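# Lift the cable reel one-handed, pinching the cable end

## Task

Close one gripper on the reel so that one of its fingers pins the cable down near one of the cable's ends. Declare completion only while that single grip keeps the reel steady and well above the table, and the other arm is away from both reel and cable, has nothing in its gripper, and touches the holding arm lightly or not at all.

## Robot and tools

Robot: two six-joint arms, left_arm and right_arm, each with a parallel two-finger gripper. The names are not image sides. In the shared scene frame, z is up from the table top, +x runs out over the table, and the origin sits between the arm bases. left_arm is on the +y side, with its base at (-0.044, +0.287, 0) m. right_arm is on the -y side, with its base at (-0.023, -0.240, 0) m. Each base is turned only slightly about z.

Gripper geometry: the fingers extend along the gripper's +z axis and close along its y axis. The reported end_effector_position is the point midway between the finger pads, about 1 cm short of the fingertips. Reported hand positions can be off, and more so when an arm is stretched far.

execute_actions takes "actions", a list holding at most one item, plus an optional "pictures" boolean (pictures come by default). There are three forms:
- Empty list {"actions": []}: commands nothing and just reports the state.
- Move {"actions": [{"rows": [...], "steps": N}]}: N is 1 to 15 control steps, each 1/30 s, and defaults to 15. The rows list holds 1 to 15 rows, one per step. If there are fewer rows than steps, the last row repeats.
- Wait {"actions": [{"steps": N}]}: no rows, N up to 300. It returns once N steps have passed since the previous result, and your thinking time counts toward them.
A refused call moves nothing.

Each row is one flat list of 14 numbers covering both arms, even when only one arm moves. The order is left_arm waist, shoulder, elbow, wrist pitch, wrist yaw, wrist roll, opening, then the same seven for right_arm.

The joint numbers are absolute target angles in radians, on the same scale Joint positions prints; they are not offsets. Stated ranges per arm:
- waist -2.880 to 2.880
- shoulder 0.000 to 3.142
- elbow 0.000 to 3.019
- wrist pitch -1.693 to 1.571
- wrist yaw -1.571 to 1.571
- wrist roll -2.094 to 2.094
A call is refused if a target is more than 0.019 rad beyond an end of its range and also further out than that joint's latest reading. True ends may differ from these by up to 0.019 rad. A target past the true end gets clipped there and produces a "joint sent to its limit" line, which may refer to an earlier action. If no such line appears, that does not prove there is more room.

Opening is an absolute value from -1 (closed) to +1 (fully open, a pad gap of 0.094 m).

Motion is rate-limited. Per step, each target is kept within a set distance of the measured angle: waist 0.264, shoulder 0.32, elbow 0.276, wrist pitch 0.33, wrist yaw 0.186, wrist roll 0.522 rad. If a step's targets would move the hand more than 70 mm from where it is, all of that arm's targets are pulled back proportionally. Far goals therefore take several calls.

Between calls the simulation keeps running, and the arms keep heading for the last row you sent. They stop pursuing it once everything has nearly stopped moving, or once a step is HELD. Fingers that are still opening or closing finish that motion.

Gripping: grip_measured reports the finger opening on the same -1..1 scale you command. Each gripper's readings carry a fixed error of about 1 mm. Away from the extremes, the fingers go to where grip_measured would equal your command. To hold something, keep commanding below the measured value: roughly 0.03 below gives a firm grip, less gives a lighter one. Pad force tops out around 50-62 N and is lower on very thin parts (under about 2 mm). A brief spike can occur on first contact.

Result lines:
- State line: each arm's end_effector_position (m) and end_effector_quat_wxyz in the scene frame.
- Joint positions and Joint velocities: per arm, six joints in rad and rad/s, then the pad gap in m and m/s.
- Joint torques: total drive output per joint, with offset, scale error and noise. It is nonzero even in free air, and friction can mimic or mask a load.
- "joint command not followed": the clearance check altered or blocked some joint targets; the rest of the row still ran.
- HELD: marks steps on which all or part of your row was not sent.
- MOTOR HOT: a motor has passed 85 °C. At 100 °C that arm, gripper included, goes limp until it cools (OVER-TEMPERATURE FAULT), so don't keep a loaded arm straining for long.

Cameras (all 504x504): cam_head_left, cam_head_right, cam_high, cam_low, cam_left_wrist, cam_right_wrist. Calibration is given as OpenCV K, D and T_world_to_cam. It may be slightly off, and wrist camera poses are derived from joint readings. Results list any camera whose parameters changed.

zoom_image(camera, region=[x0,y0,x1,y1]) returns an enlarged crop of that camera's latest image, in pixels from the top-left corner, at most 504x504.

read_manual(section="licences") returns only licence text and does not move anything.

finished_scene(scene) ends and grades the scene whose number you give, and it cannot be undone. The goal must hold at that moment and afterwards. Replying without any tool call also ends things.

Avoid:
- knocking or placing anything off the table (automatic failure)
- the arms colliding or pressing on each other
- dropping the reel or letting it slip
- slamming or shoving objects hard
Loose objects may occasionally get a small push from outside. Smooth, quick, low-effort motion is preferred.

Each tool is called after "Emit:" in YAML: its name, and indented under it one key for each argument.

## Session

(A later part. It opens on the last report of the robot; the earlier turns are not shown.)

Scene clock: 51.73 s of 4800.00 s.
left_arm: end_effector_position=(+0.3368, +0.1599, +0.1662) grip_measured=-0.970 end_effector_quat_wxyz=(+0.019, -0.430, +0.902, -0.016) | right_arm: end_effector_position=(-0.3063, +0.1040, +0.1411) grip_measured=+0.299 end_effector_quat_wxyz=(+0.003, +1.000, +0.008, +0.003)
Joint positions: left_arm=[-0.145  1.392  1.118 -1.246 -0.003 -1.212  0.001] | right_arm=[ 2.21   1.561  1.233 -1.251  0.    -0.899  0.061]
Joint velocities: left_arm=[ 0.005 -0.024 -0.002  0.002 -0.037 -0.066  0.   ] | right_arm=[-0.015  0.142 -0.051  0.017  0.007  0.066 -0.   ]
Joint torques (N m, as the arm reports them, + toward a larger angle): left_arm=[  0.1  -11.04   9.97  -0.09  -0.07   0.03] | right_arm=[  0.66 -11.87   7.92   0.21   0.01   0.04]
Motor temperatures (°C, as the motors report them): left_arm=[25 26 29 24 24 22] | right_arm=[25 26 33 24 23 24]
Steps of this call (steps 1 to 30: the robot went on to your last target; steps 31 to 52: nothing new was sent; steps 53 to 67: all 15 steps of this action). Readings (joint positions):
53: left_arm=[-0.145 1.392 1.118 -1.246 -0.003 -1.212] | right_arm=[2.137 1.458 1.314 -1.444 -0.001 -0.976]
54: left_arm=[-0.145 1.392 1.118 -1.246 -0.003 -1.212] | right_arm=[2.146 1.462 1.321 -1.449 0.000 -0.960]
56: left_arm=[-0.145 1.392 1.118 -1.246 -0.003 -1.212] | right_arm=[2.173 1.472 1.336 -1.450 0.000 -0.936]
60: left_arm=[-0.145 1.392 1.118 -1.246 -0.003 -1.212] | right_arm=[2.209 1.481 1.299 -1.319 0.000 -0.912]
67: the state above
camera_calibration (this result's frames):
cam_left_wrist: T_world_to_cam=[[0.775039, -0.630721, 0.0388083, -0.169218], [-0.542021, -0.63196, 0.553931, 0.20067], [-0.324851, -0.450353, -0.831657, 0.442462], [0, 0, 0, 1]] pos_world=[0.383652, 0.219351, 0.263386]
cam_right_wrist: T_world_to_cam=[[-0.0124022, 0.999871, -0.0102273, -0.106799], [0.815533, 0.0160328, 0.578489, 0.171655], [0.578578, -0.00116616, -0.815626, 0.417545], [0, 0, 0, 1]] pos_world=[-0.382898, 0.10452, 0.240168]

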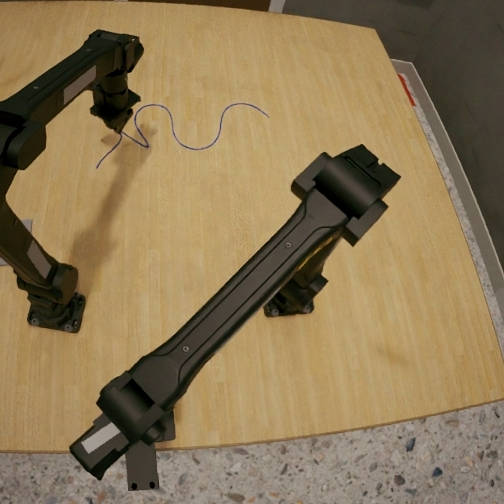

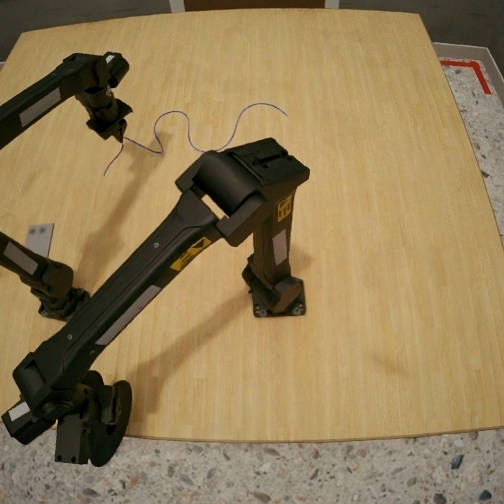

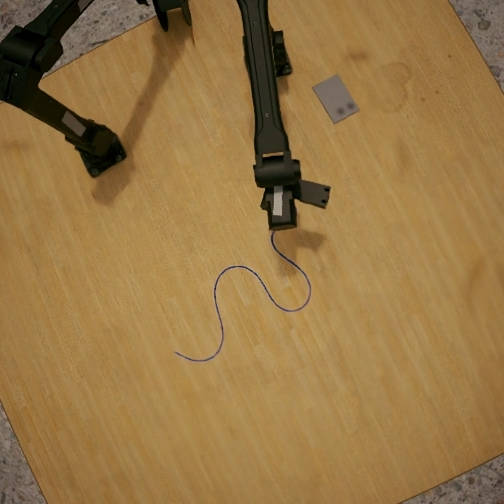

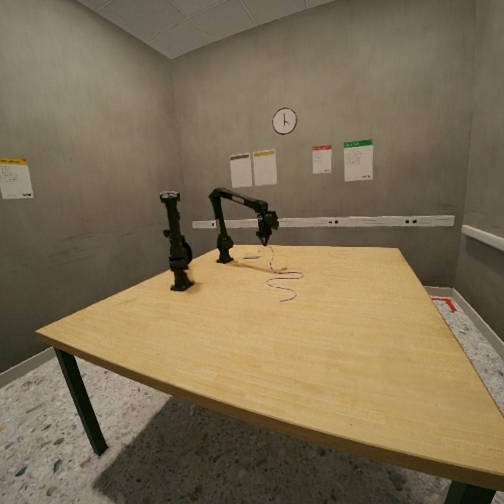

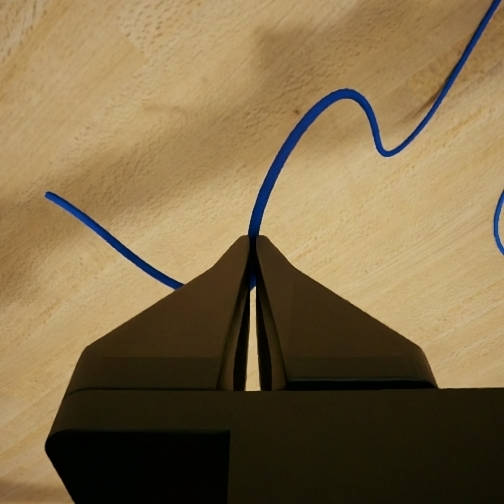

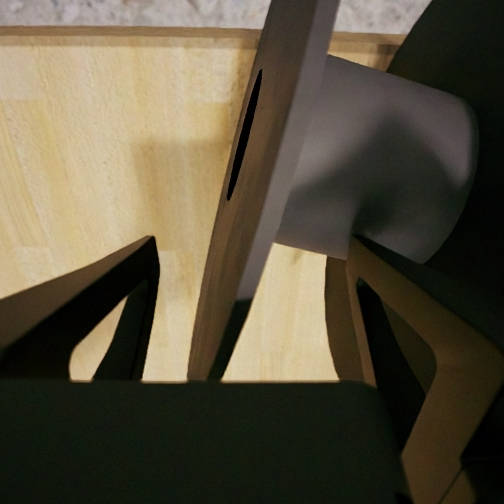

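Emit:
execute_actions:
  actions:
    - {"rows":[[-0.15,1.407,1.12,-1.25,0,-1.2,-1,2.21,1.545,1.24,-1.237,0,-0.88,-1]],"steps":15}

Scene clock: 53.23 s of 4800.00 s.
left_arm: end_effector_position=(+0.3368, +0.1599, +0.1662) grip_measured=-0.970 end_effector_quat_wxyz=(+0.019, -0.430, +0.902, -0.016) | right_arm: end_effector_position=(-0.3068, +0.1049, +0.1412) grip_measured=-0.952 end_effector_quat_wxyz=(+0.001, +1.000, +0.004, +0.001)
Joint positions: left_arm=[-0.145  1.392  1.118 -1.246 -0.003 -1.212  0.001] | right_arm=[ 2.21   1.56   1.232 -1.246  0.001 -0.89   0.002]
Joint velocities: left_arm=[-0.015 -0.015 -0.002 -0.012  0.051  0.051 -0.   ] | right_arm=[-0.015 -0.005 -0.002 -0.002  0.037  0.022 -0.   ]
Joint torques (N m, as the arm reports them, + toward a larger angle): left_arm=[  0.32 -10.95  10.02   0.04  -0.06   0.03] | right_arm=[  0.2  -11.1    7.84   0.    -0.08   0.02]
Motor temperatures (°C, as the motors report them): left_arm=[25 26 29 24 24 22] | right_arm=[25 26 33 24 23 24]
Steps of this call (steps 1 to 15: the robot went on to your last target; steps 16 to 30: nothing new was sent; steps 31 to 45: all 15 steps of this action). Readings (joint positions):
31: left_arm=[-0.145 1.392 1.118 -1.246 -0.003 -1.212] | right_arm=[2.210 1.560 1.232 -1.248 0.000 -0.895]
32: left_arm=[-0.145 1.392 1.118 -1.246 -0.003 -1.212] | right_arm=[2.210 1.560 1.232 -1.248 0.000 -0.895]
34: left_arm=[-0.145 1.392 1.118 -1.246 -0.003 -1.212] | right_arm=[2.210 1.560 1.232 -1.248 -0.001 -0.894]
38: left_arm=[-0.145 1.392 1.118 -1.246 -0.003 -1.212] | right_arm=[2.210 1.560 1.232 -1.246 0.001 -0.890]
45: the state above
camera_calibration (this result's frames):
cam_left_wrist: T_world_to_cam=[[0.775039, -0.630721, 0.0388083, -0.169218], [-0.542021, -0.63196, 0.553931, 0.20067], [-0.324851, -0.450353, -0.831657, 0.442462], [0, 0, 0, 1]] pos_world=[0.383652, 0.219351, 0.263386]
cam_right_wrist: T_world_to_cam=[[-0.00403628, 0.999976, -0.00556679, -0.105781], [0.81723, 0.00650673, 0.576276, 0.173898], [0.576298, -0.00222333, -0.817236, 0.417537], [0, 0, 0, 1]] pos_world=[-0.383167, 0.105575, 0.240424]

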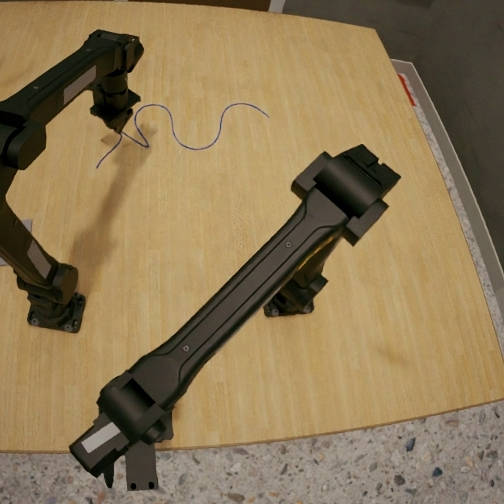

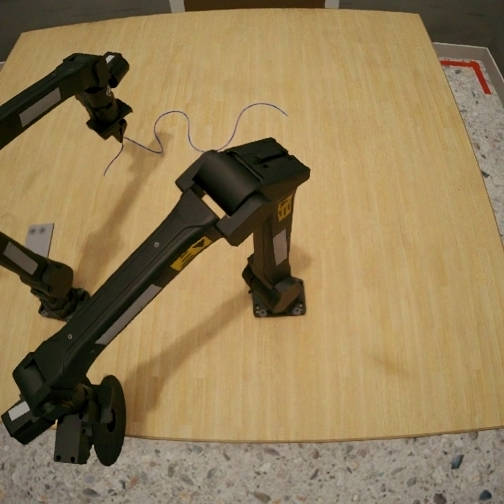

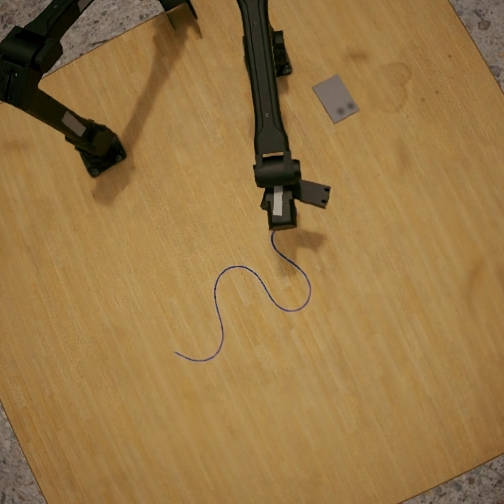

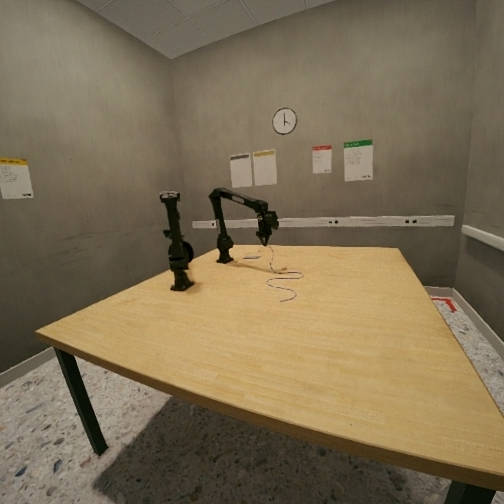

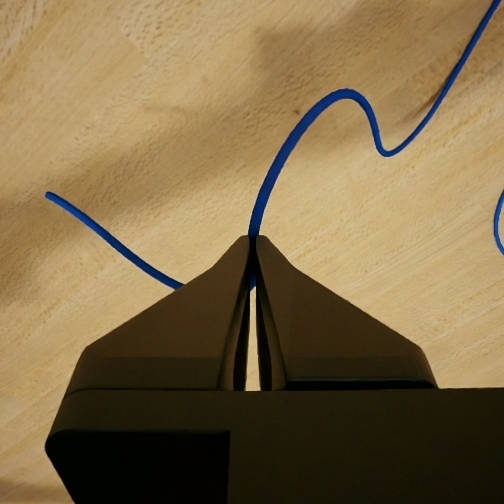

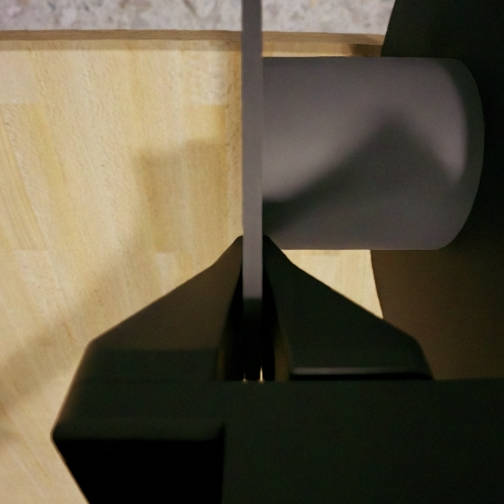

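Emit:
execute_actions:
  actions:
    - {"rows":[[-0.15,1.407,1.12,-1.25,0,-1.2,-1,2.21,1.45,1.35,-1.4,0,-0.88,-1],[-0.15,1.407,1.12,-1.25,0,-1.2,-1,2.21,1.45,1.35,-1.4,0,-0.88,-1],[-0.15,1.407,1.12,-1.25,0,-1.2,-1,2.21,1.45,1.35,-1.4,0,-0.88,-1],[-0.15,1.407,1.12,-1.25,0,-1.2,-1,2.21,1.2,1.3,-1.5,0,-0.88,-1],[-0.15,1.407,1.12,-1.25,0,-1.2,-1,2.21,1.2,1.3,-1.5,0,-0.88,-1],[-0.15,1.407,1.12,-1.25,0,-1.2,-1,2.21,0.9,1.1,-1.5,0,-0.88,-1],[-0.15,1.407,1.12,-1.25,0,-1.2,-1,2.21,0.9,1.1,-1.5,0,-0.88,-1],[-0.15,1.407,1.12,-1.25,0,-1.2,-1,2.21,0.5,0.78,-1.5,0,-0.88,-1]],"steps":15}
  pictures: false

Emit:
execute_actions:
  actions:
    - {"steps":12}
  pictures: false

Emit:
execute_actions:
  actions:
    - {"rows":[[-0.15,1.407,1.12,-1.25,0,-1.2,-1,0.3,0.5,0.78,-1.5,0,-0.88,-1]],"steps":15}
  pictures: false

Emit:
execute_actions:
  actions:
    - {"steps":15}

Scene clock: 57.83 s of 4800.00 s.
left_arm: end_effector_position=(+0.3368, +0.1599, +0.1662) grip_measured=-0.970 end_effector_quat_wxyz=(+0.019, -0.430, +0.902, -0.016) | right_arm: end_effector_position=(-0.1612, -0.0721, +0.1844) grip_measured=-0.952 end_effector_quat_wxyz=(+0.006, +1.000, +0.004, +0.005)
Joint positions: left_arm=[-0.145  1.392  1.118 -1.246 -0.003 -1.212  0.001] | right_arm=[ 2.21   0.904  0.8   -1.481 -0.    -0.89   0.002]
Joint velocities: left_arm=[-0.015 -0.005 -0.002  0.022  0.007 -0.037  0.   ] | right_arm=[ 0.005 -2.672 -1.179 -0.369  0.037  0.081  0.001]
Joint torques (N m, as the arm reports them, + toward a larger angle): left_arm=[  0.58 -11.24  10.07  -0.05  -0.07   0.01] | right_arm=[ 0.98 -5.27 11.05  0.03  0.06  0.03]
Motor temperatures (°C, as the motors report them): left_arm=[25 26 29 24 24 22] | right_arm=[25 26 32 24 23 24]
Steps of this call (steps 1 to 15: the robot went on to your last target; steps 16 to 123: nothing new was sent; steps 124 to 138: all 15 steps of this action). Readings (joint positions):
124: left_arm=[-0.145 1.392 1.118 -1.246 -0.003 -1.212] | right_arm=[2.210 1.557 1.236 -1.264 0.000 -0.890]
125: left_arm=[-0.145 1.392 1.118 -1.246 -0.003 -1.212] | right_arm=[2.210 1.554 1.241 -1.297 0.000 -0.890]
127: left_arm=[-0.145 1.392 1.118 -1.246 -0.003 -1.212] | right_arm=[2.210 1.532 1.242 -1.351 0.000 -0.890]
131: left_arm=[-0.145 1.392 1.118 -1.246 -0.003 -1.212] | right_arm=[2.210 1.393 1.168 -1.403 0.000 -0.890]
138: the state above

Scene clock: 58.23 s of 4800.00 s.
left_arm: end_effector_position=(+0.3368, +0.1599, +0.1662) grip_measured=-0.970 end_effector_quat_wxyz=(+0.019, -0.430, +0.902, -0.016) | right_arm: end_effector_position=(-0.1295, -0.1106, +0.2382) grip_measured=-0.952 end_effector_quat_wxyz=(-0.129, +0.986, +0.004, -0.105)
Joint positions: left_arm=[-0.145  1.392  1.118 -1.246 -0.003 -1.212  0.001] | right_arm=[ 2.21   0.487  0.759 -1.509 -0.    -0.89   0.002]
Joint velocities: left_arm=[-0.005 -0.015 -0.007  0.007  0.051 -0.007  0.   ] | right_arm=[-0.015  0.571  0.002 -0.012 -0.037  0.066 -0.   ]
Joint torques (N m, as the arm reports them, + toward a larger angle): left_arm=[  0.38 -11.2   10.12  -0.12  -0.05   0.03] | right_arm=[ 1.29  0.28  9.21  0.86 -0.02  0.05]
Motor temperatures (°C, as the motors report them): left_arm=[25 26 29 24 24 22] | right_arm=[25 26 32 24 23 24]
Steps of this call (steps 1 to 12: the robot went on to your last target). Readings (joint positions):
1: left_arm=[-0.145 1.392 1.118 -1.246 -0.003 -1.212] | right_arm=[2.210 0.808 0.767 -1.493 -0.000 -0.890]
2: left_arm=[-0.145 1.392 1.118 -1.246 -0.003 -1.212] | right_arm=[2.210 0.706 0.750 -1.502 -0.000 -0.890]
4: left_arm=[-0.145 1.392 1.118 -1.246 -0.003 -1.212] | right_arm=[2.210 0.526 0.748 -1.508 -0.000 -0.890]
8: left_arm=[-0.145 1.392 1.118 -1.246 -0.003 -1.212] | right_arm=[2.210 0.412 0.759 -1.508 -0.000 -0.890]
12: the state above

Scene clock: 58.73 s of 4800.00 s.
left_arm: end_effector_position=(+0.3368, +0.1599, +0.1662) grip_measured=-0.970 end_effector_quat_wxyz=(+0.019, -0.430, +0.902, -0.016) | right_arm: end_effector_position=(+0.0815, -0.1057, +0.2341) grip_measured=-0.952 end_effector_quat_wxyz=(-0.153, +0.774, -0.614, -0.002)
Joint positions: left_arm=[-0.145  1.392  1.118 -1.246 -0.003 -1.212  0.001] | right_arm=[ 0.861  0.515  0.759 -1.508 -0.001 -0.89   0.002]
Joint velocities: left_arm=[ 0.015  0.015 -0.007  0.012 -0.007 -0.051  0.   ] | right_arm=[-2.877 -0.015 -0.012 -0.002 -0.081  0.007  0.001]
Joint torques (N m, as the arm reports them, + toward a larger angle): left_arm=[  0.42 -11.14  10.11  -0.09  -0.05   0.03] | right_arm=[ 1.31  0.93  9.41  0.47  0.01 -0.01]
Motor temperatures (°C, as the motors report them): left_arm=[25 26 29 24 24 22] | right_arm=[25 26 32 24 23 24]
Steps of this call (steps 1 to 15: all 15 steps of this action). Readings (joint positions):
1: left_arm=[-0.145 1.392 1.118 -1.246 -0.003 -1.212] | right_arm=[2.184 0.504 0.759 -1.509 -0.012 -0.891]
2: left_arm=[-0.145 1.392 1.118 -1.246 -0.003 -1.212] | right_arm=[2.118 0.515 0.759 -1.509 -0.018 -0.891]
4: left_arm=[-0.145 1.392 1.118 -1.246 -0.003 -1.212] | right_arm=[1.939 0.523 0.759 -1.509 -0.009 -0.891]
8: left_arm=[-0.145 1.392 1.118 -1.246 -0.003 -1.212] | right_arm=[1.549 0.518 0.759 -1.509 -0.002 -0.891]
15: the state above

Scene clock: 59.23 s of 4800.00 s.
left_arm: end_effector_position=(+0.3368, +0.1599, +0.1662) grip_measured=-0.970 end_effector_quat_wxyz=(+0.019, -0.430, +0.902, -0.016) | right_arm: end_effector_position=(+0.1381, -0.1849, +0.2341) grip_measured=-0.952 end_effector_quat_wxyz=(+0.147, -0.567, +0.810, -0.043)
Joint positions: left_arm=[-0.145  1.392  1.118 -1.246 -0.003 -1.212  0.001] | right_arm=[ 0.285  0.515  0.759 -1.508  0.003 -0.886  0.002]
Joint velocities: left_arm=[ 0.005 -0.015 -0.002  0.012 -0.037 -0.051 -0.001] | right_arm=[-0.015 -0.005  0.002  0.002 -0.007  0.007  0.   ]
Joint torques (N m, as the arm reports them, + toward a larger angle): left_arm=[  0.27 -11.19  10.05  -0.14  -0.07   0.02] | right_arm=[ 1.4   1.3   9.29  0.58 -0.11  0.03]
Motor temperatures (°C, as the motors report them): left_arm=[25 26 29 24 24 22] | right_arm=[25 26 32 24 23 24]
Steps of this call (steps 1 to 15: the robot went on to your last target). Readings (joint positions):
1: left_arm=[-0.145 1.392 1.118 -1.246 -0.003 -1.212] | right_arm=[0.762 0.515 0.759 -1.508 -0.001 -0.890]
2: left_arm=[-0.145 1.392 1.118 -1.246 -0.003 -1.212] | right_arm=[0.664 0.515 0.759 -1.508 -0.001 -0.890]
4: left_arm=[-0.145 1.392 1.118 -1.246 -0.003 -1.212] | right_arm=[0.467 0.515 0.759 -1.508 -0.001 -0.890]
8: left_arm=[-0.145 1.392 1.118 -1.246 -0.003 -1.212] | right_arm=[0.275 0.515 0.759 -1.508 0.010 -0.886]
15: the state above
camera_calibration (this result's frames):
cam_left_wrist: T_world_to_cam=[[0.775039, -0.630721, 0.0388083, -0.169218], [-0.542021, -0.63196, 0.553931, 0.20067], [-0.324851, -0.450353, -0.831657, 0.442462], [0, 0, 0, 1]] pos_world=[0.383652, 0.219351, 0.263386]
cam_right_wrist: T_world_to_cam=[[0.904568, -0.358206, 0.23118, -0.2457], [-0.423597, -0.816446, 0.392405, -0.179194], [0.0481839, -0.452884, -0.890266, 0.243161], [0, 0, 0, 1]] pos_world=[0.13463, -0.12419, 0.343596]

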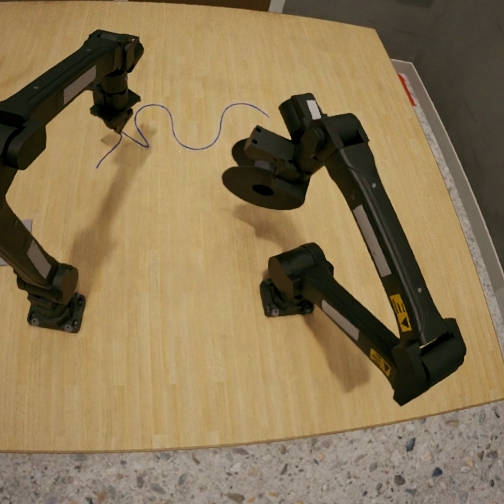

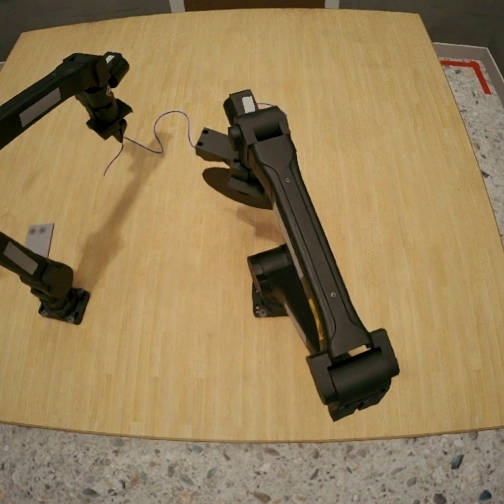

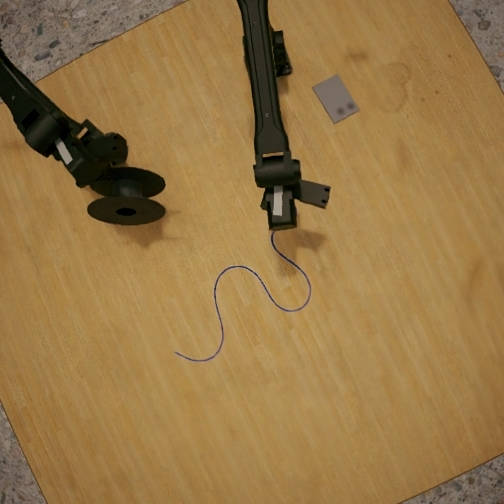

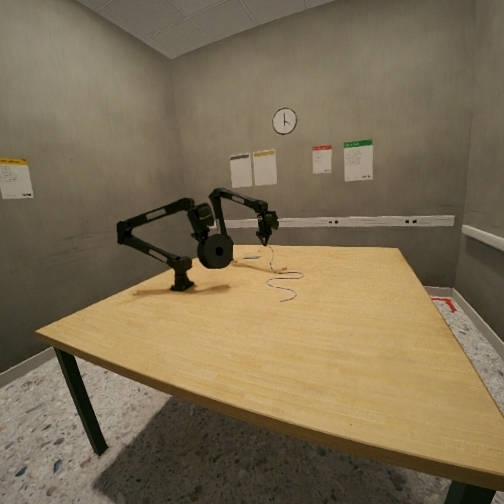

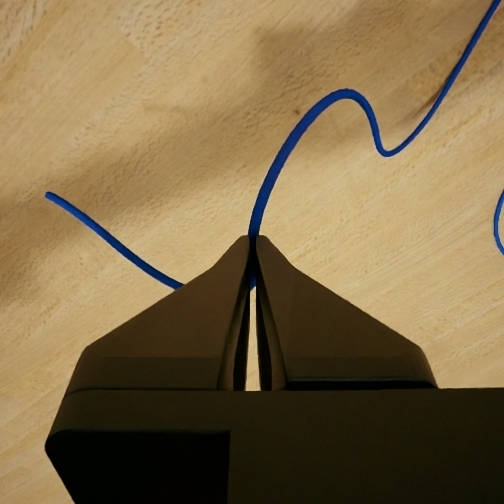

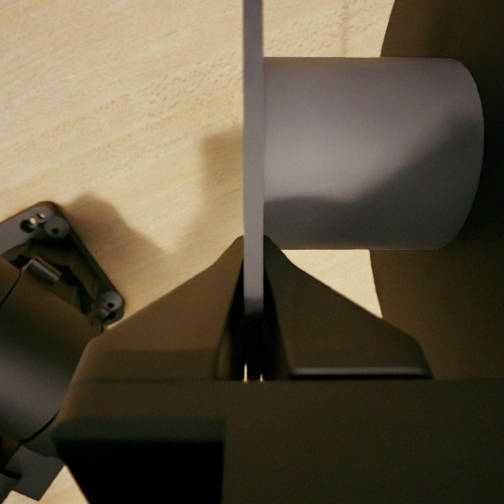

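Emit:
execute_actions:
  actions:
    - {"rows":[[-0.15,1.407,1.12,-1.25,0,-1.2,-1,0.2,0.6,0.75,-1.0,0,-0.4,-1],[-0.15,1.407,1.12,-1.25,0,-1.2,-1,0.1,0.7,0.7,-0.5,0,0.2,-1],[-0.15,1.407,1.12,-1.25,0,-1.2,-1,0.1,0.8,0.65,-0.1,0,0.8,-1],[-0.15,1.407,1.12,-1.25,0,-1.2,-1,0.1,0.9,0.6,0.2,0,1.3,-1],[-0.15,1.407,1.12,-1.25,0,-1.2,-1,0.1,0.9,0.6,0.3,0,1.571,-1],[-0.15,1.407,1.12,-1.25,0,-1.2,-1,0.1,0.9,0.6,0.3,0,1.571,-1],[-0.15,1.407,1.12,-1.25,0,-1.2,-1,0.1,0.9,0.6,0.3,0,1.571,-1],[-0.15,1.407,1.12,-1.25,0,-1.2,-1,0.1,0.9,0.6,0.3,0,1.571,-1],[-0.15,1.407,1.12,-1.25,0,-1.2,-1,0.1,0.9,0.6,0.3,0,1.571,-1],[-0.15,1.407,1.12,-1.25,0,-1.2,-1,0.1,0.9,0.6,0.3,0,1.571,-1],[-0.15,1.407,1.12,-1.25,0,-1.2,-1,0.1,1.15,0.55,0.62,0,1.571,-1],[-0.15,1.407,1.12,-1.25,0,-1.2,-1,0.1,1.15,0.55,0.62,0,1.571,-1],[-0.15,1.407,1.12,-1.25,0,-1.2,-1,0.1,1.432,0.49,0.968,0,1.571,-1]],"steps":15}
  pictures: false

Emit:
execute_actions:
  actions:
    - {"steps":25}

Scene clock: 63.43 s of 4800.00 s.
left_arm: end_effector_position=(+0.3368, +0.1599, +0.1662) grip_measured=-0.970 end_effector_quat_wxyz=(+0.019, -0.430, +0.902, -0.016) | right_arm: end_effector_position=(+0.3985, -0.1798, +0.1202) grip_measured=-0.942 end_effector_quat_wxyz=(+0.373, +0.053, +0.924, +0.061)
Joint positions: left_arm=[-0.145  1.392  1.118 -1.246 -0.003 -1.212  0.001] | right_arm=[ 0.108  1.165  0.585 -0.217  0.037  0.258  0.003]
Joint velocities: left_arm=[ 0.015 -0.005  0.007  0.012 -0.051 -0.037 -0.   ] | right_arm=[-0.024  1.245  0.115  2.581  0.125  1.502 -0.005]
Joint torques (N m, as the arm reports them, + toward a larger angle): left_arm=[  0.22 -11.08  10.09  -0.04  -0.08   0.01] | right_arm=[ 0.43  0.91  2.54 -1.43 -1.07  0.54]
Motor temperatures (°C, as the motors report them): left_arm=[25 26 29 24 24 22] | right_arm=[25 26 33 24 23 24]
Steps of this call (steps 1 to 15: the robot went on to your last target; steps 16 to 111: nothing new was sent; steps 112 to 126: all 15 steps of this action). Readings (joint positions):
112: left_arm=[-0.145 1.392 1.118 -1.246 -0.003 -1.212] | right_arm=[0.278 0.518 0.753 -1.463 -0.004 -0.810]
113: left_arm=[-0.145 1.392 1.118 -1.246 -0.003 -1.212] | right_arm=[0.255 0.531 0.740 -1.378 -0.008 -0.732]
115: left_arm=[-0.145 1.392 1.118 -1.246 -0.003 -1.212] | right_arm=[0.192 0.603 0.716 -1.238 -0.007 -0.613]
119: left_arm=[-0.145 1.392 1.118 -1.246 -0.003 -1.212] | right_arm=[0.126 0.835 0.630 -0.913 -0.005 -0.301]
126: the state above

Scene clock: 64.27 s of 4800.00 s.
left_arm: end_effector_position=(+0.3368, +0.1599, +0.1662) grip_measured=-0.970 end_effector_quat_wxyz=(+0.019, -0.430, +0.902, -0.016) | right_arm: end_effector_position=(+0.4703, -0.1627, +0.1785) grip_measured=-0.949 end_effector_quat_wxyz=(+0.451, +0.468, +0.560, +0.514)
Joint positions: left_arm=[-0.145  1.392  1.118 -1.246 -0.003 -1.212  0.001] | right_arm=[0.108 1.455 0.462 0.929 0.003 1.548 0.002]
Joint velocities: left_arm=[ 0.005  0.005  0.007 -0.012 -0.022 -0.066 -0.   ] | right_arm=[-0.024 -0.005 -0.002 -0.007  0.007  0.168 -0.001]
Joint torques (N m, as the arm reports them, + toward a larger angle): left_arm=[  0.16 -11.12  10.09   0.    -0.07   0.03] | right_arm=[ 0.68 -7.68  7.16  3.   -0.06 -0.08]
Motor temperatures (°C, as the motors report them): left_arm=[25 26 29 24 24 22] | right_arm=[25 26 32 24 23 24]
Steps of this call (steps 1 to 25: the robot went on to your last target). Readings (joint positions):
1: left_arm=[-0.145 1.392 1.118 -1.246 -0.003 -1.212] | right_arm=[0.108 1.207 0.587 -0.119 0.040 0.314]
2: left_arm=[-0.145 1.392 1.118 -1.246 -0.003 -1.212] | right_arm=[0.108 1.248 0.584 -0.009 0.039 0.387]
4: left_arm=[-0.145 1.392 1.118 -1.246 -0.003 -1.212] | right_arm=[0.108 1.331 0.566 0.236 0.024 0.565]
8: left_arm=[-0.145 1.392 1.118 -1.246 -0.003 -1.212] | right_arm=[0.108 1.453 0.494 0.658 0.003 0.964]
25: the state above
camera_calibration (this result's frames):
cam_left_wrist: T_world_to_cam=[[0.775039, -0.630721, 0.0388083, -0.169218], [-0.542021, -0.63196, 0.553931, 0.20067], [-0.324851, -0.450353, -0.831657, 0.442462], [0, 0, 0, 1]] pos_world=[0.383652, 0.219351, 0.263386]
cam_right_wrist: T_world_to_cam=[[-0.056477, -0.0277769, -0.998017, 0.199815], [-0.6937, 0.720008, 0.0192166, 0.445109], [0.718046, 0.69341, -0.0599327, -0.0890927], [0, 0, 0, 1]] pos_world=[0.38403, -0.253154, 0.185526]

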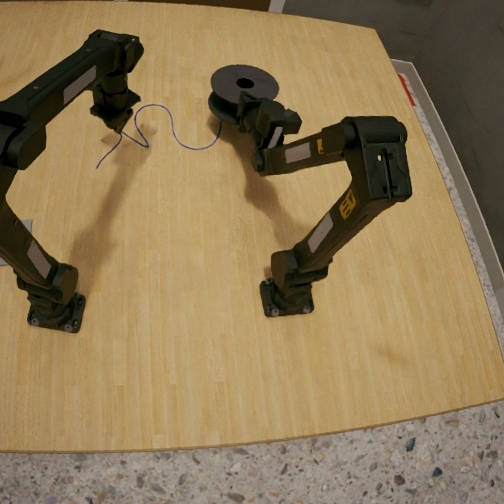

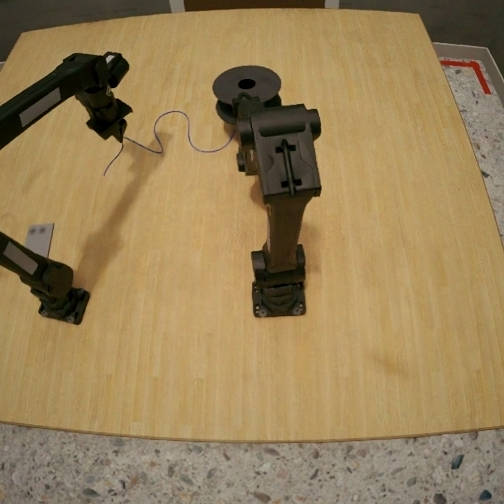

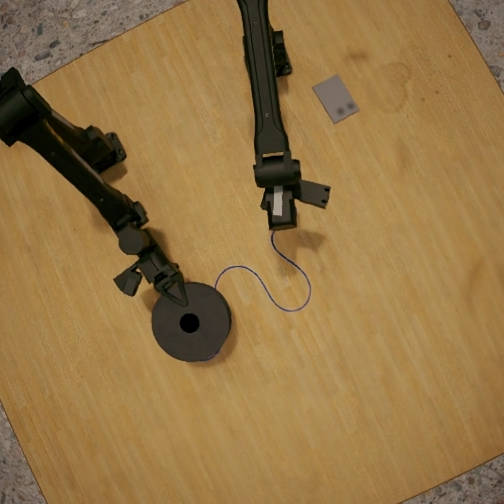

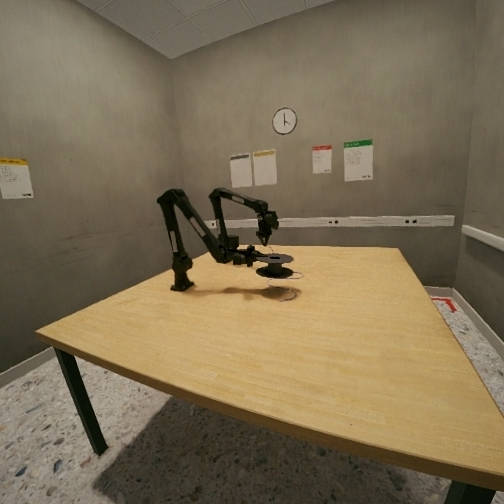

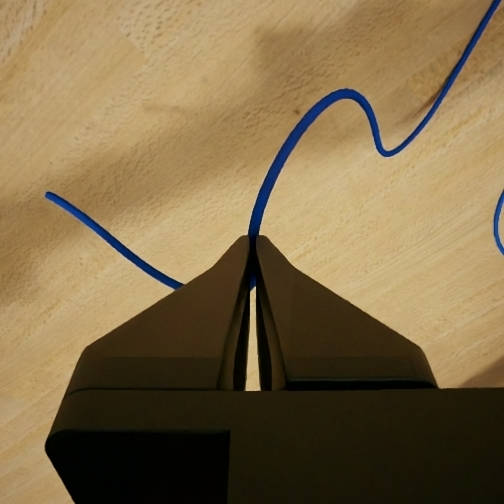

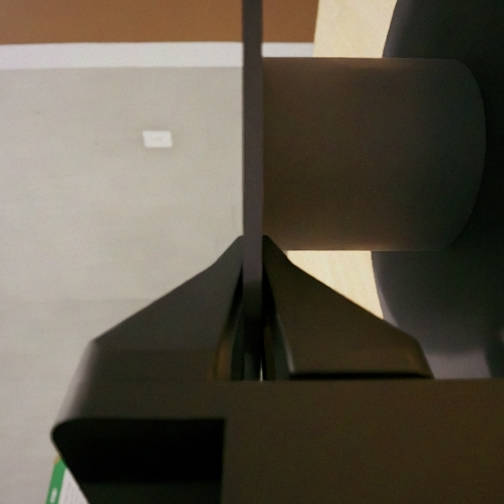

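Emit:
execute_actions:
  actions:
    - {"rows":[[-0.15,1.407,1.12,-1.25,0,-1.2,-1,0.08,1.55,0.485,1.09,0,1.571,-1],[-0.15,1.407,1.12,-1.25,0,-1.2,-1,0.08,1.65,0.485,1.19,0,1.571,-1],[-0.15,1.407,1.12,-1.25,0,-1.2,-1,0.08,1.75,0.485,1.29,0,1.571,-1],[-0.15,1.407,1.12,-1.25,0,-1.2,-1,0.08,1.85,0.485,1.39,0,1.571,-1]],"steps":15}

Scene clock: 66.37 s of 4800.00 s.
left_arm: end_effector_position=(+0.3368, +0.1599, +0.1662) grip_measured=-0.970 end_effector_quat_wxyz=(+0.019, -0.430, +0.902, -0.016) | right_arm: end_effector_position=(+0.4845, -0.1682, +0.0911) grip_measured=-0.951 end_effector_quat_wxyz=(+0.462, +0.466, +0.538, +0.529)
Joint positions: left_arm=[-0.145  1.392  1.118 -1.246 -0.003 -1.212  0.001] | right_arm=[0.093 1.878 0.48  1.384 0.003 1.567 0.002]
Joint velocities: left_arm=[ 0.015 -0.005  0.007 -0.002  0.051  0.037  0.   ] | right_arm=[ 0.005 -0.034 -0.007  0.022 -0.007  0.007  0.001]
Joint torques (N m, as the arm reports them, + toward a larger angle): left_arm=[  0.22 -11.36  10.05  -0.06  -0.08   0.02] | right_arm=[ -0.21 -10.24   2.82   1.72  -0.08  -0.1 ]
Motor temperatures (°C, as the motors report them): left_arm=[25 26 29 24 24 22] | right_arm=[25 26 32 24 23 24]
Steps of this call (steps 1 to 30: the robot went on to your last target; steps 31 to 48: nothing new was sent; steps 49 to 63: all 15 steps of this action). Readings (joint positions):
49: left_arm=[-0.145 1.392 1.118 -1.246 -0.003 -1.212] | right_arm=[0.106 1.465 0.462 0.953 0.002 1.561]
50: left_arm=[-0.145 1.392 1.118 -1.246 -0.003 -1.212] | right_arm=[0.105 1.495 0.462 1.016 0.002 1.561]
52: left_arm=[-0.145 1.392 1.118 -1.246 -0.003 -1.212] | right_arm=[0.099 1.616 0.469 1.202 0.002 1.561]
56: left_arm=[-0.145 1.392 1.118 -1.246 -0.003 -1.212] | right_arm=[0.094 1.877 0.481 1.336 0.001 1.562]
63: the state above
camera_calibration (this result's frames):
cam_left_wrist: T_world_to_cam=[[0.775039, -0.630721, 0.0388083, -0.169218], [-0.542021, -0.63196, 0.553931, 0.20067], [-0.324851, -0.450353, -0.831657, 0.442462], [0, 0, 0, 1]] pos_world=[0.383652, 0.219351, 0.263386]
cam_right_wrist: T_world_to_cam=[[-0.00980056, -0.000517973, -0.999952, 0.0953259], [-0.68268, 0.73069, 0.00631247, 0.458233], [0.730652, 0.682709, -0.00751478, -0.113335], [0, 0, 0, 1]] pos_world=[0.396569, -0.257403, 0.0915771]

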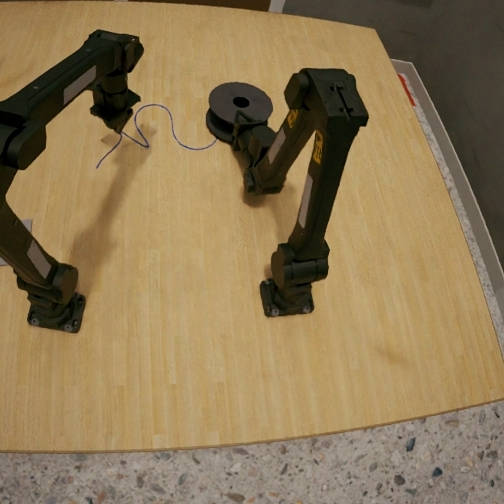

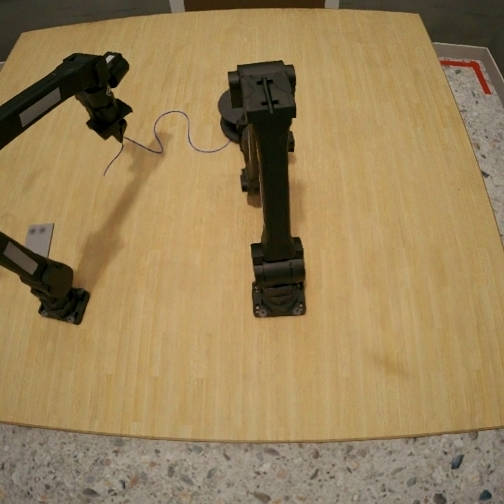

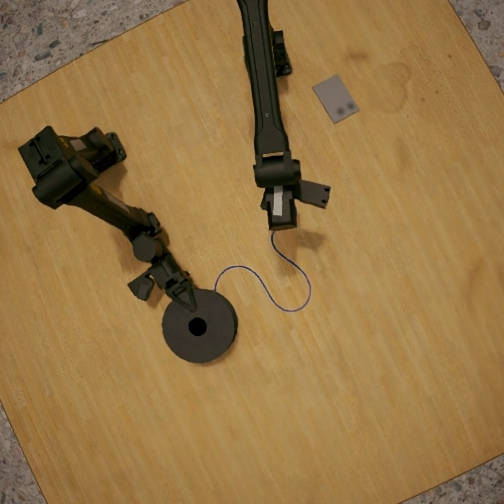

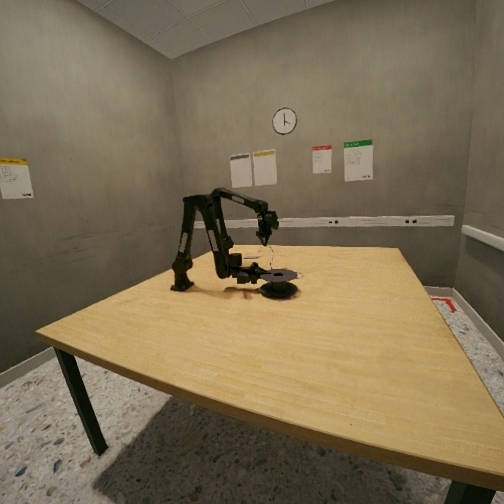

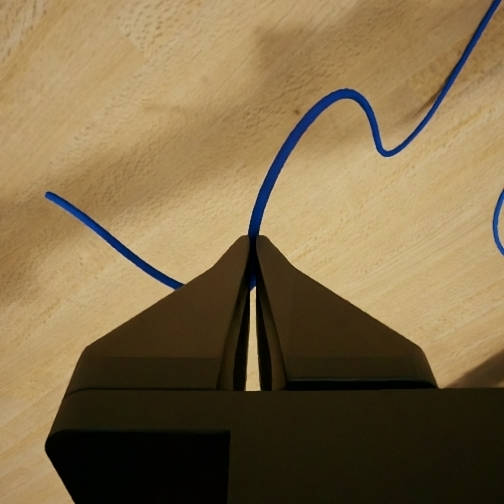

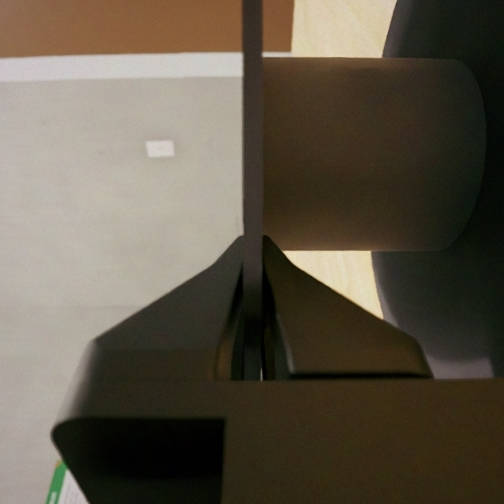

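Emit:
execute_actions:
  actions:
    - {"rows":[[-0.15,1.407,1.12,-1.25,0,-1.2,-1,0.08,1.85,0.485,1.39,0,1.571,-0.1]],"steps":15}

Emit:
zoom_image:
  camera: "cam_low"
  region: [210,230,320,310]

Emit:
zoom_image:
  camera: "cam_high"
  region: [110,170,350,410]

Scene clock: 68.13 s of 4800.00 s.
left_arm: end_effector_position=(+0.3368, +0.1599, +0.1662) grip_measured=-0.970 end_effector_quat_wxyz=(+0.019, -0.430, +0.902, -0.016) | right_arm: end_effector_position=(+0.4846, -0.1679, +0.0943) grip_measured=-0.101 end_effector_quat_wxyz=(+0.462, +0.465, +0.538, +0.530)
Joint positions: left_arm=[-0.145  1.392  1.118 -1.246 -0.003 -1.212  0.001] | right_arm=[0.093 1.868 0.48  1.378 0.002 1.568 0.042]
Joint velocities: left_arm=[-0.005 -0.005  0.022 -0.007  0.081 -0.051 -0.   ] | right_arm=[-0.005 -0.024 -0.012 -0.002 -0.007 -0.081 -0.001]
Joint torques (N m, as the arm reports them, + toward a larger angle): left_arm=[  0.45 -11.21  10.02  -0.07  -0.06   0.03] | right_arm=[ 0.09 -9.73  2.87  2.01  0.05 -0.09]
Motor temperatures (°C, as the motors report them): left_arm=[25 26 29 24 24 22] | right_arm=[25 26 31 24 23 24]
Steps of this call (steps 1 to 15: the robot went on to your last target; steps 16 to 38: nothing new was sent; steps 39 to 53: all 15 steps of this action). Readings (joint positions):
39: left_arm=[-0.145 1.392 1.118 -1.246 -0.003 -1.212] | right_arm=[0.093 1.877 0.480 1.381 0.003 1.567]
40: left_arm=[-0.145 1.392 1.118 -1.246 -0.003 -1.212] | right_arm=[0.093 1.876 0.480 1.380 0.002 1.567]
42: left_arm=[-0.145 1.392 1.118 -1.246 -0.003 -1.212] | right_arm=[0.093 1.876 0.480 1.380 0.002 1.567]
46: left_arm=[-0.145 1.392 1.118 -1.246 -0.003 -1.212] | right_arm=[0.093 1.870 0.480 1.379 0.002 1.567]
53: the state above
camera_calibration (this result's frames):
cam_left_wrist: T_world_to_cam=[[0.775039, -0.630721, 0.0388083, -0.169218], [-0.542021, -0.63196, 0.553931, 0.20067], [-0.324851, -0.450353, -0.831657, 0.442462], [0, 0, 0, 1]] pos_world=[0.383652, 0.219351, 0.263386]
cam_right_wrist: T_world_to_cam=[[-0.00645814, 0.000353888, -0.999979, 0.0971071], [-0.683809, 0.729646, 0.00467444, 0.458645], [0.729633, 0.683825, -0.00447016, -0.11324], [0, 0, 0, 1]] pos_world=[0.396876, -0.257247, 0.094455]

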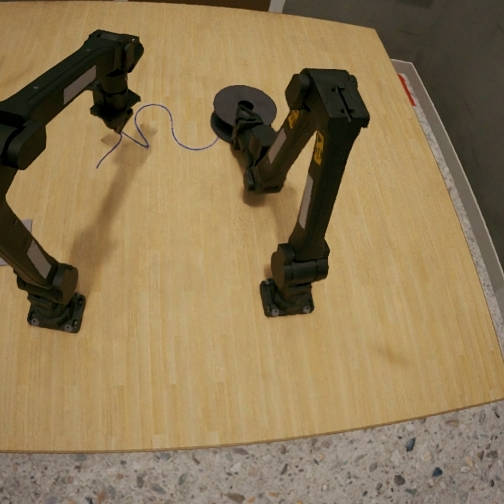

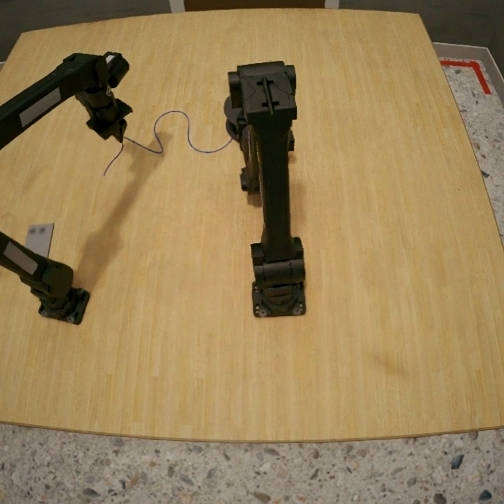

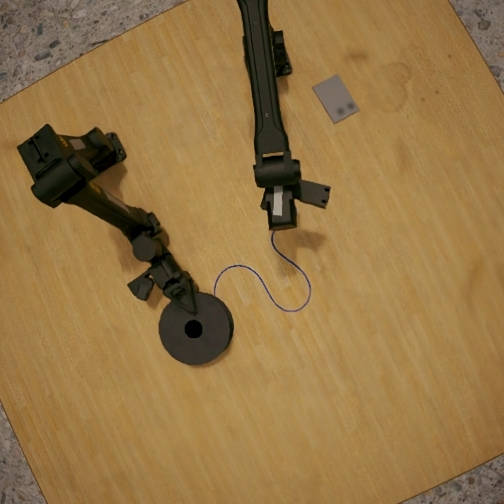

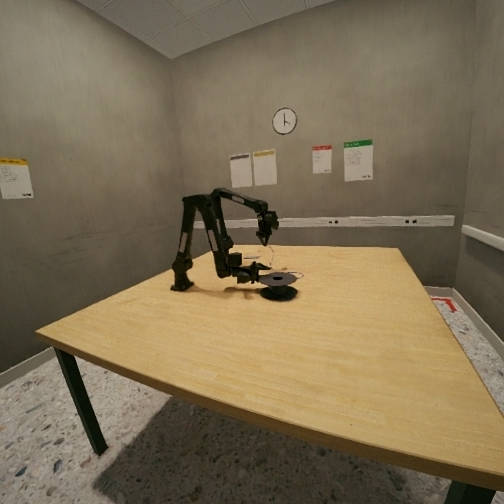

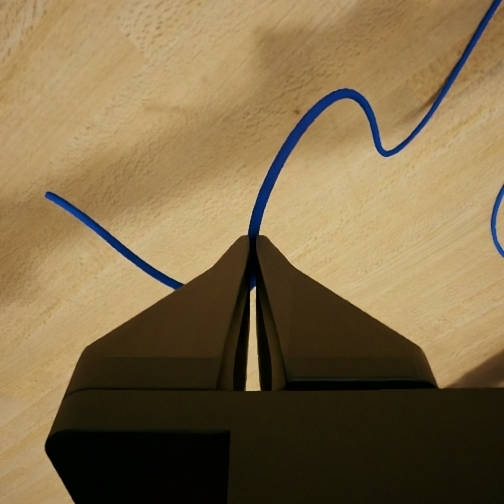

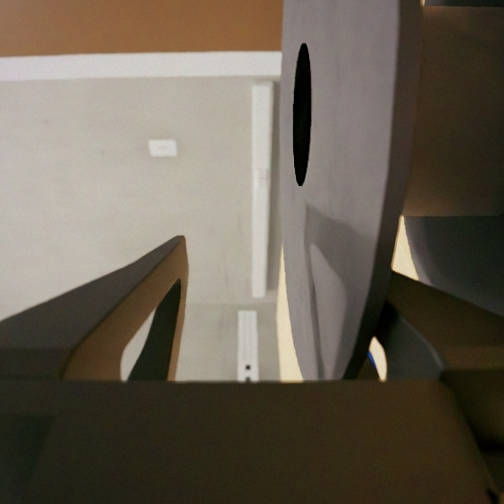

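Region (210, 230, 320, 310) of cam_low's 504x504 image, scaled by 4.582, with more detail than that image has; it fills the top 367 rows of this view, and the rest is white.

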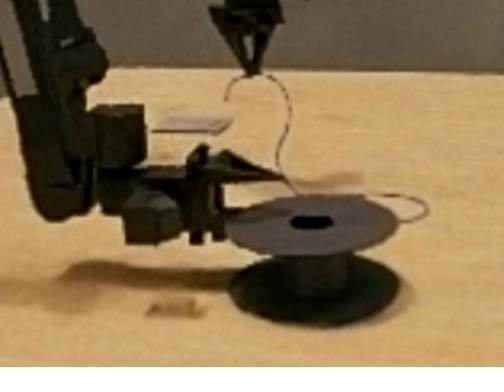

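Region (110, 170, 350, 410) of cam_high's 504x504 image, scaled by 2.100, with more detail than that image has.

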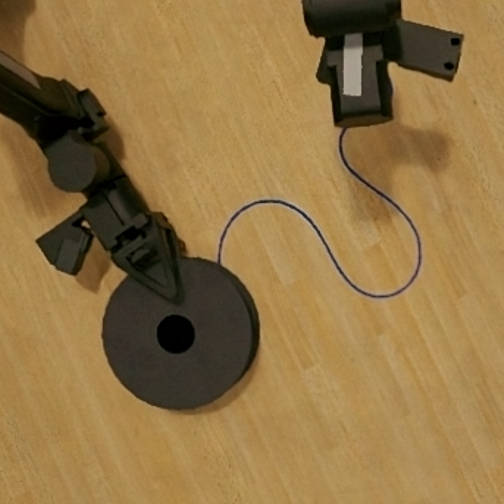

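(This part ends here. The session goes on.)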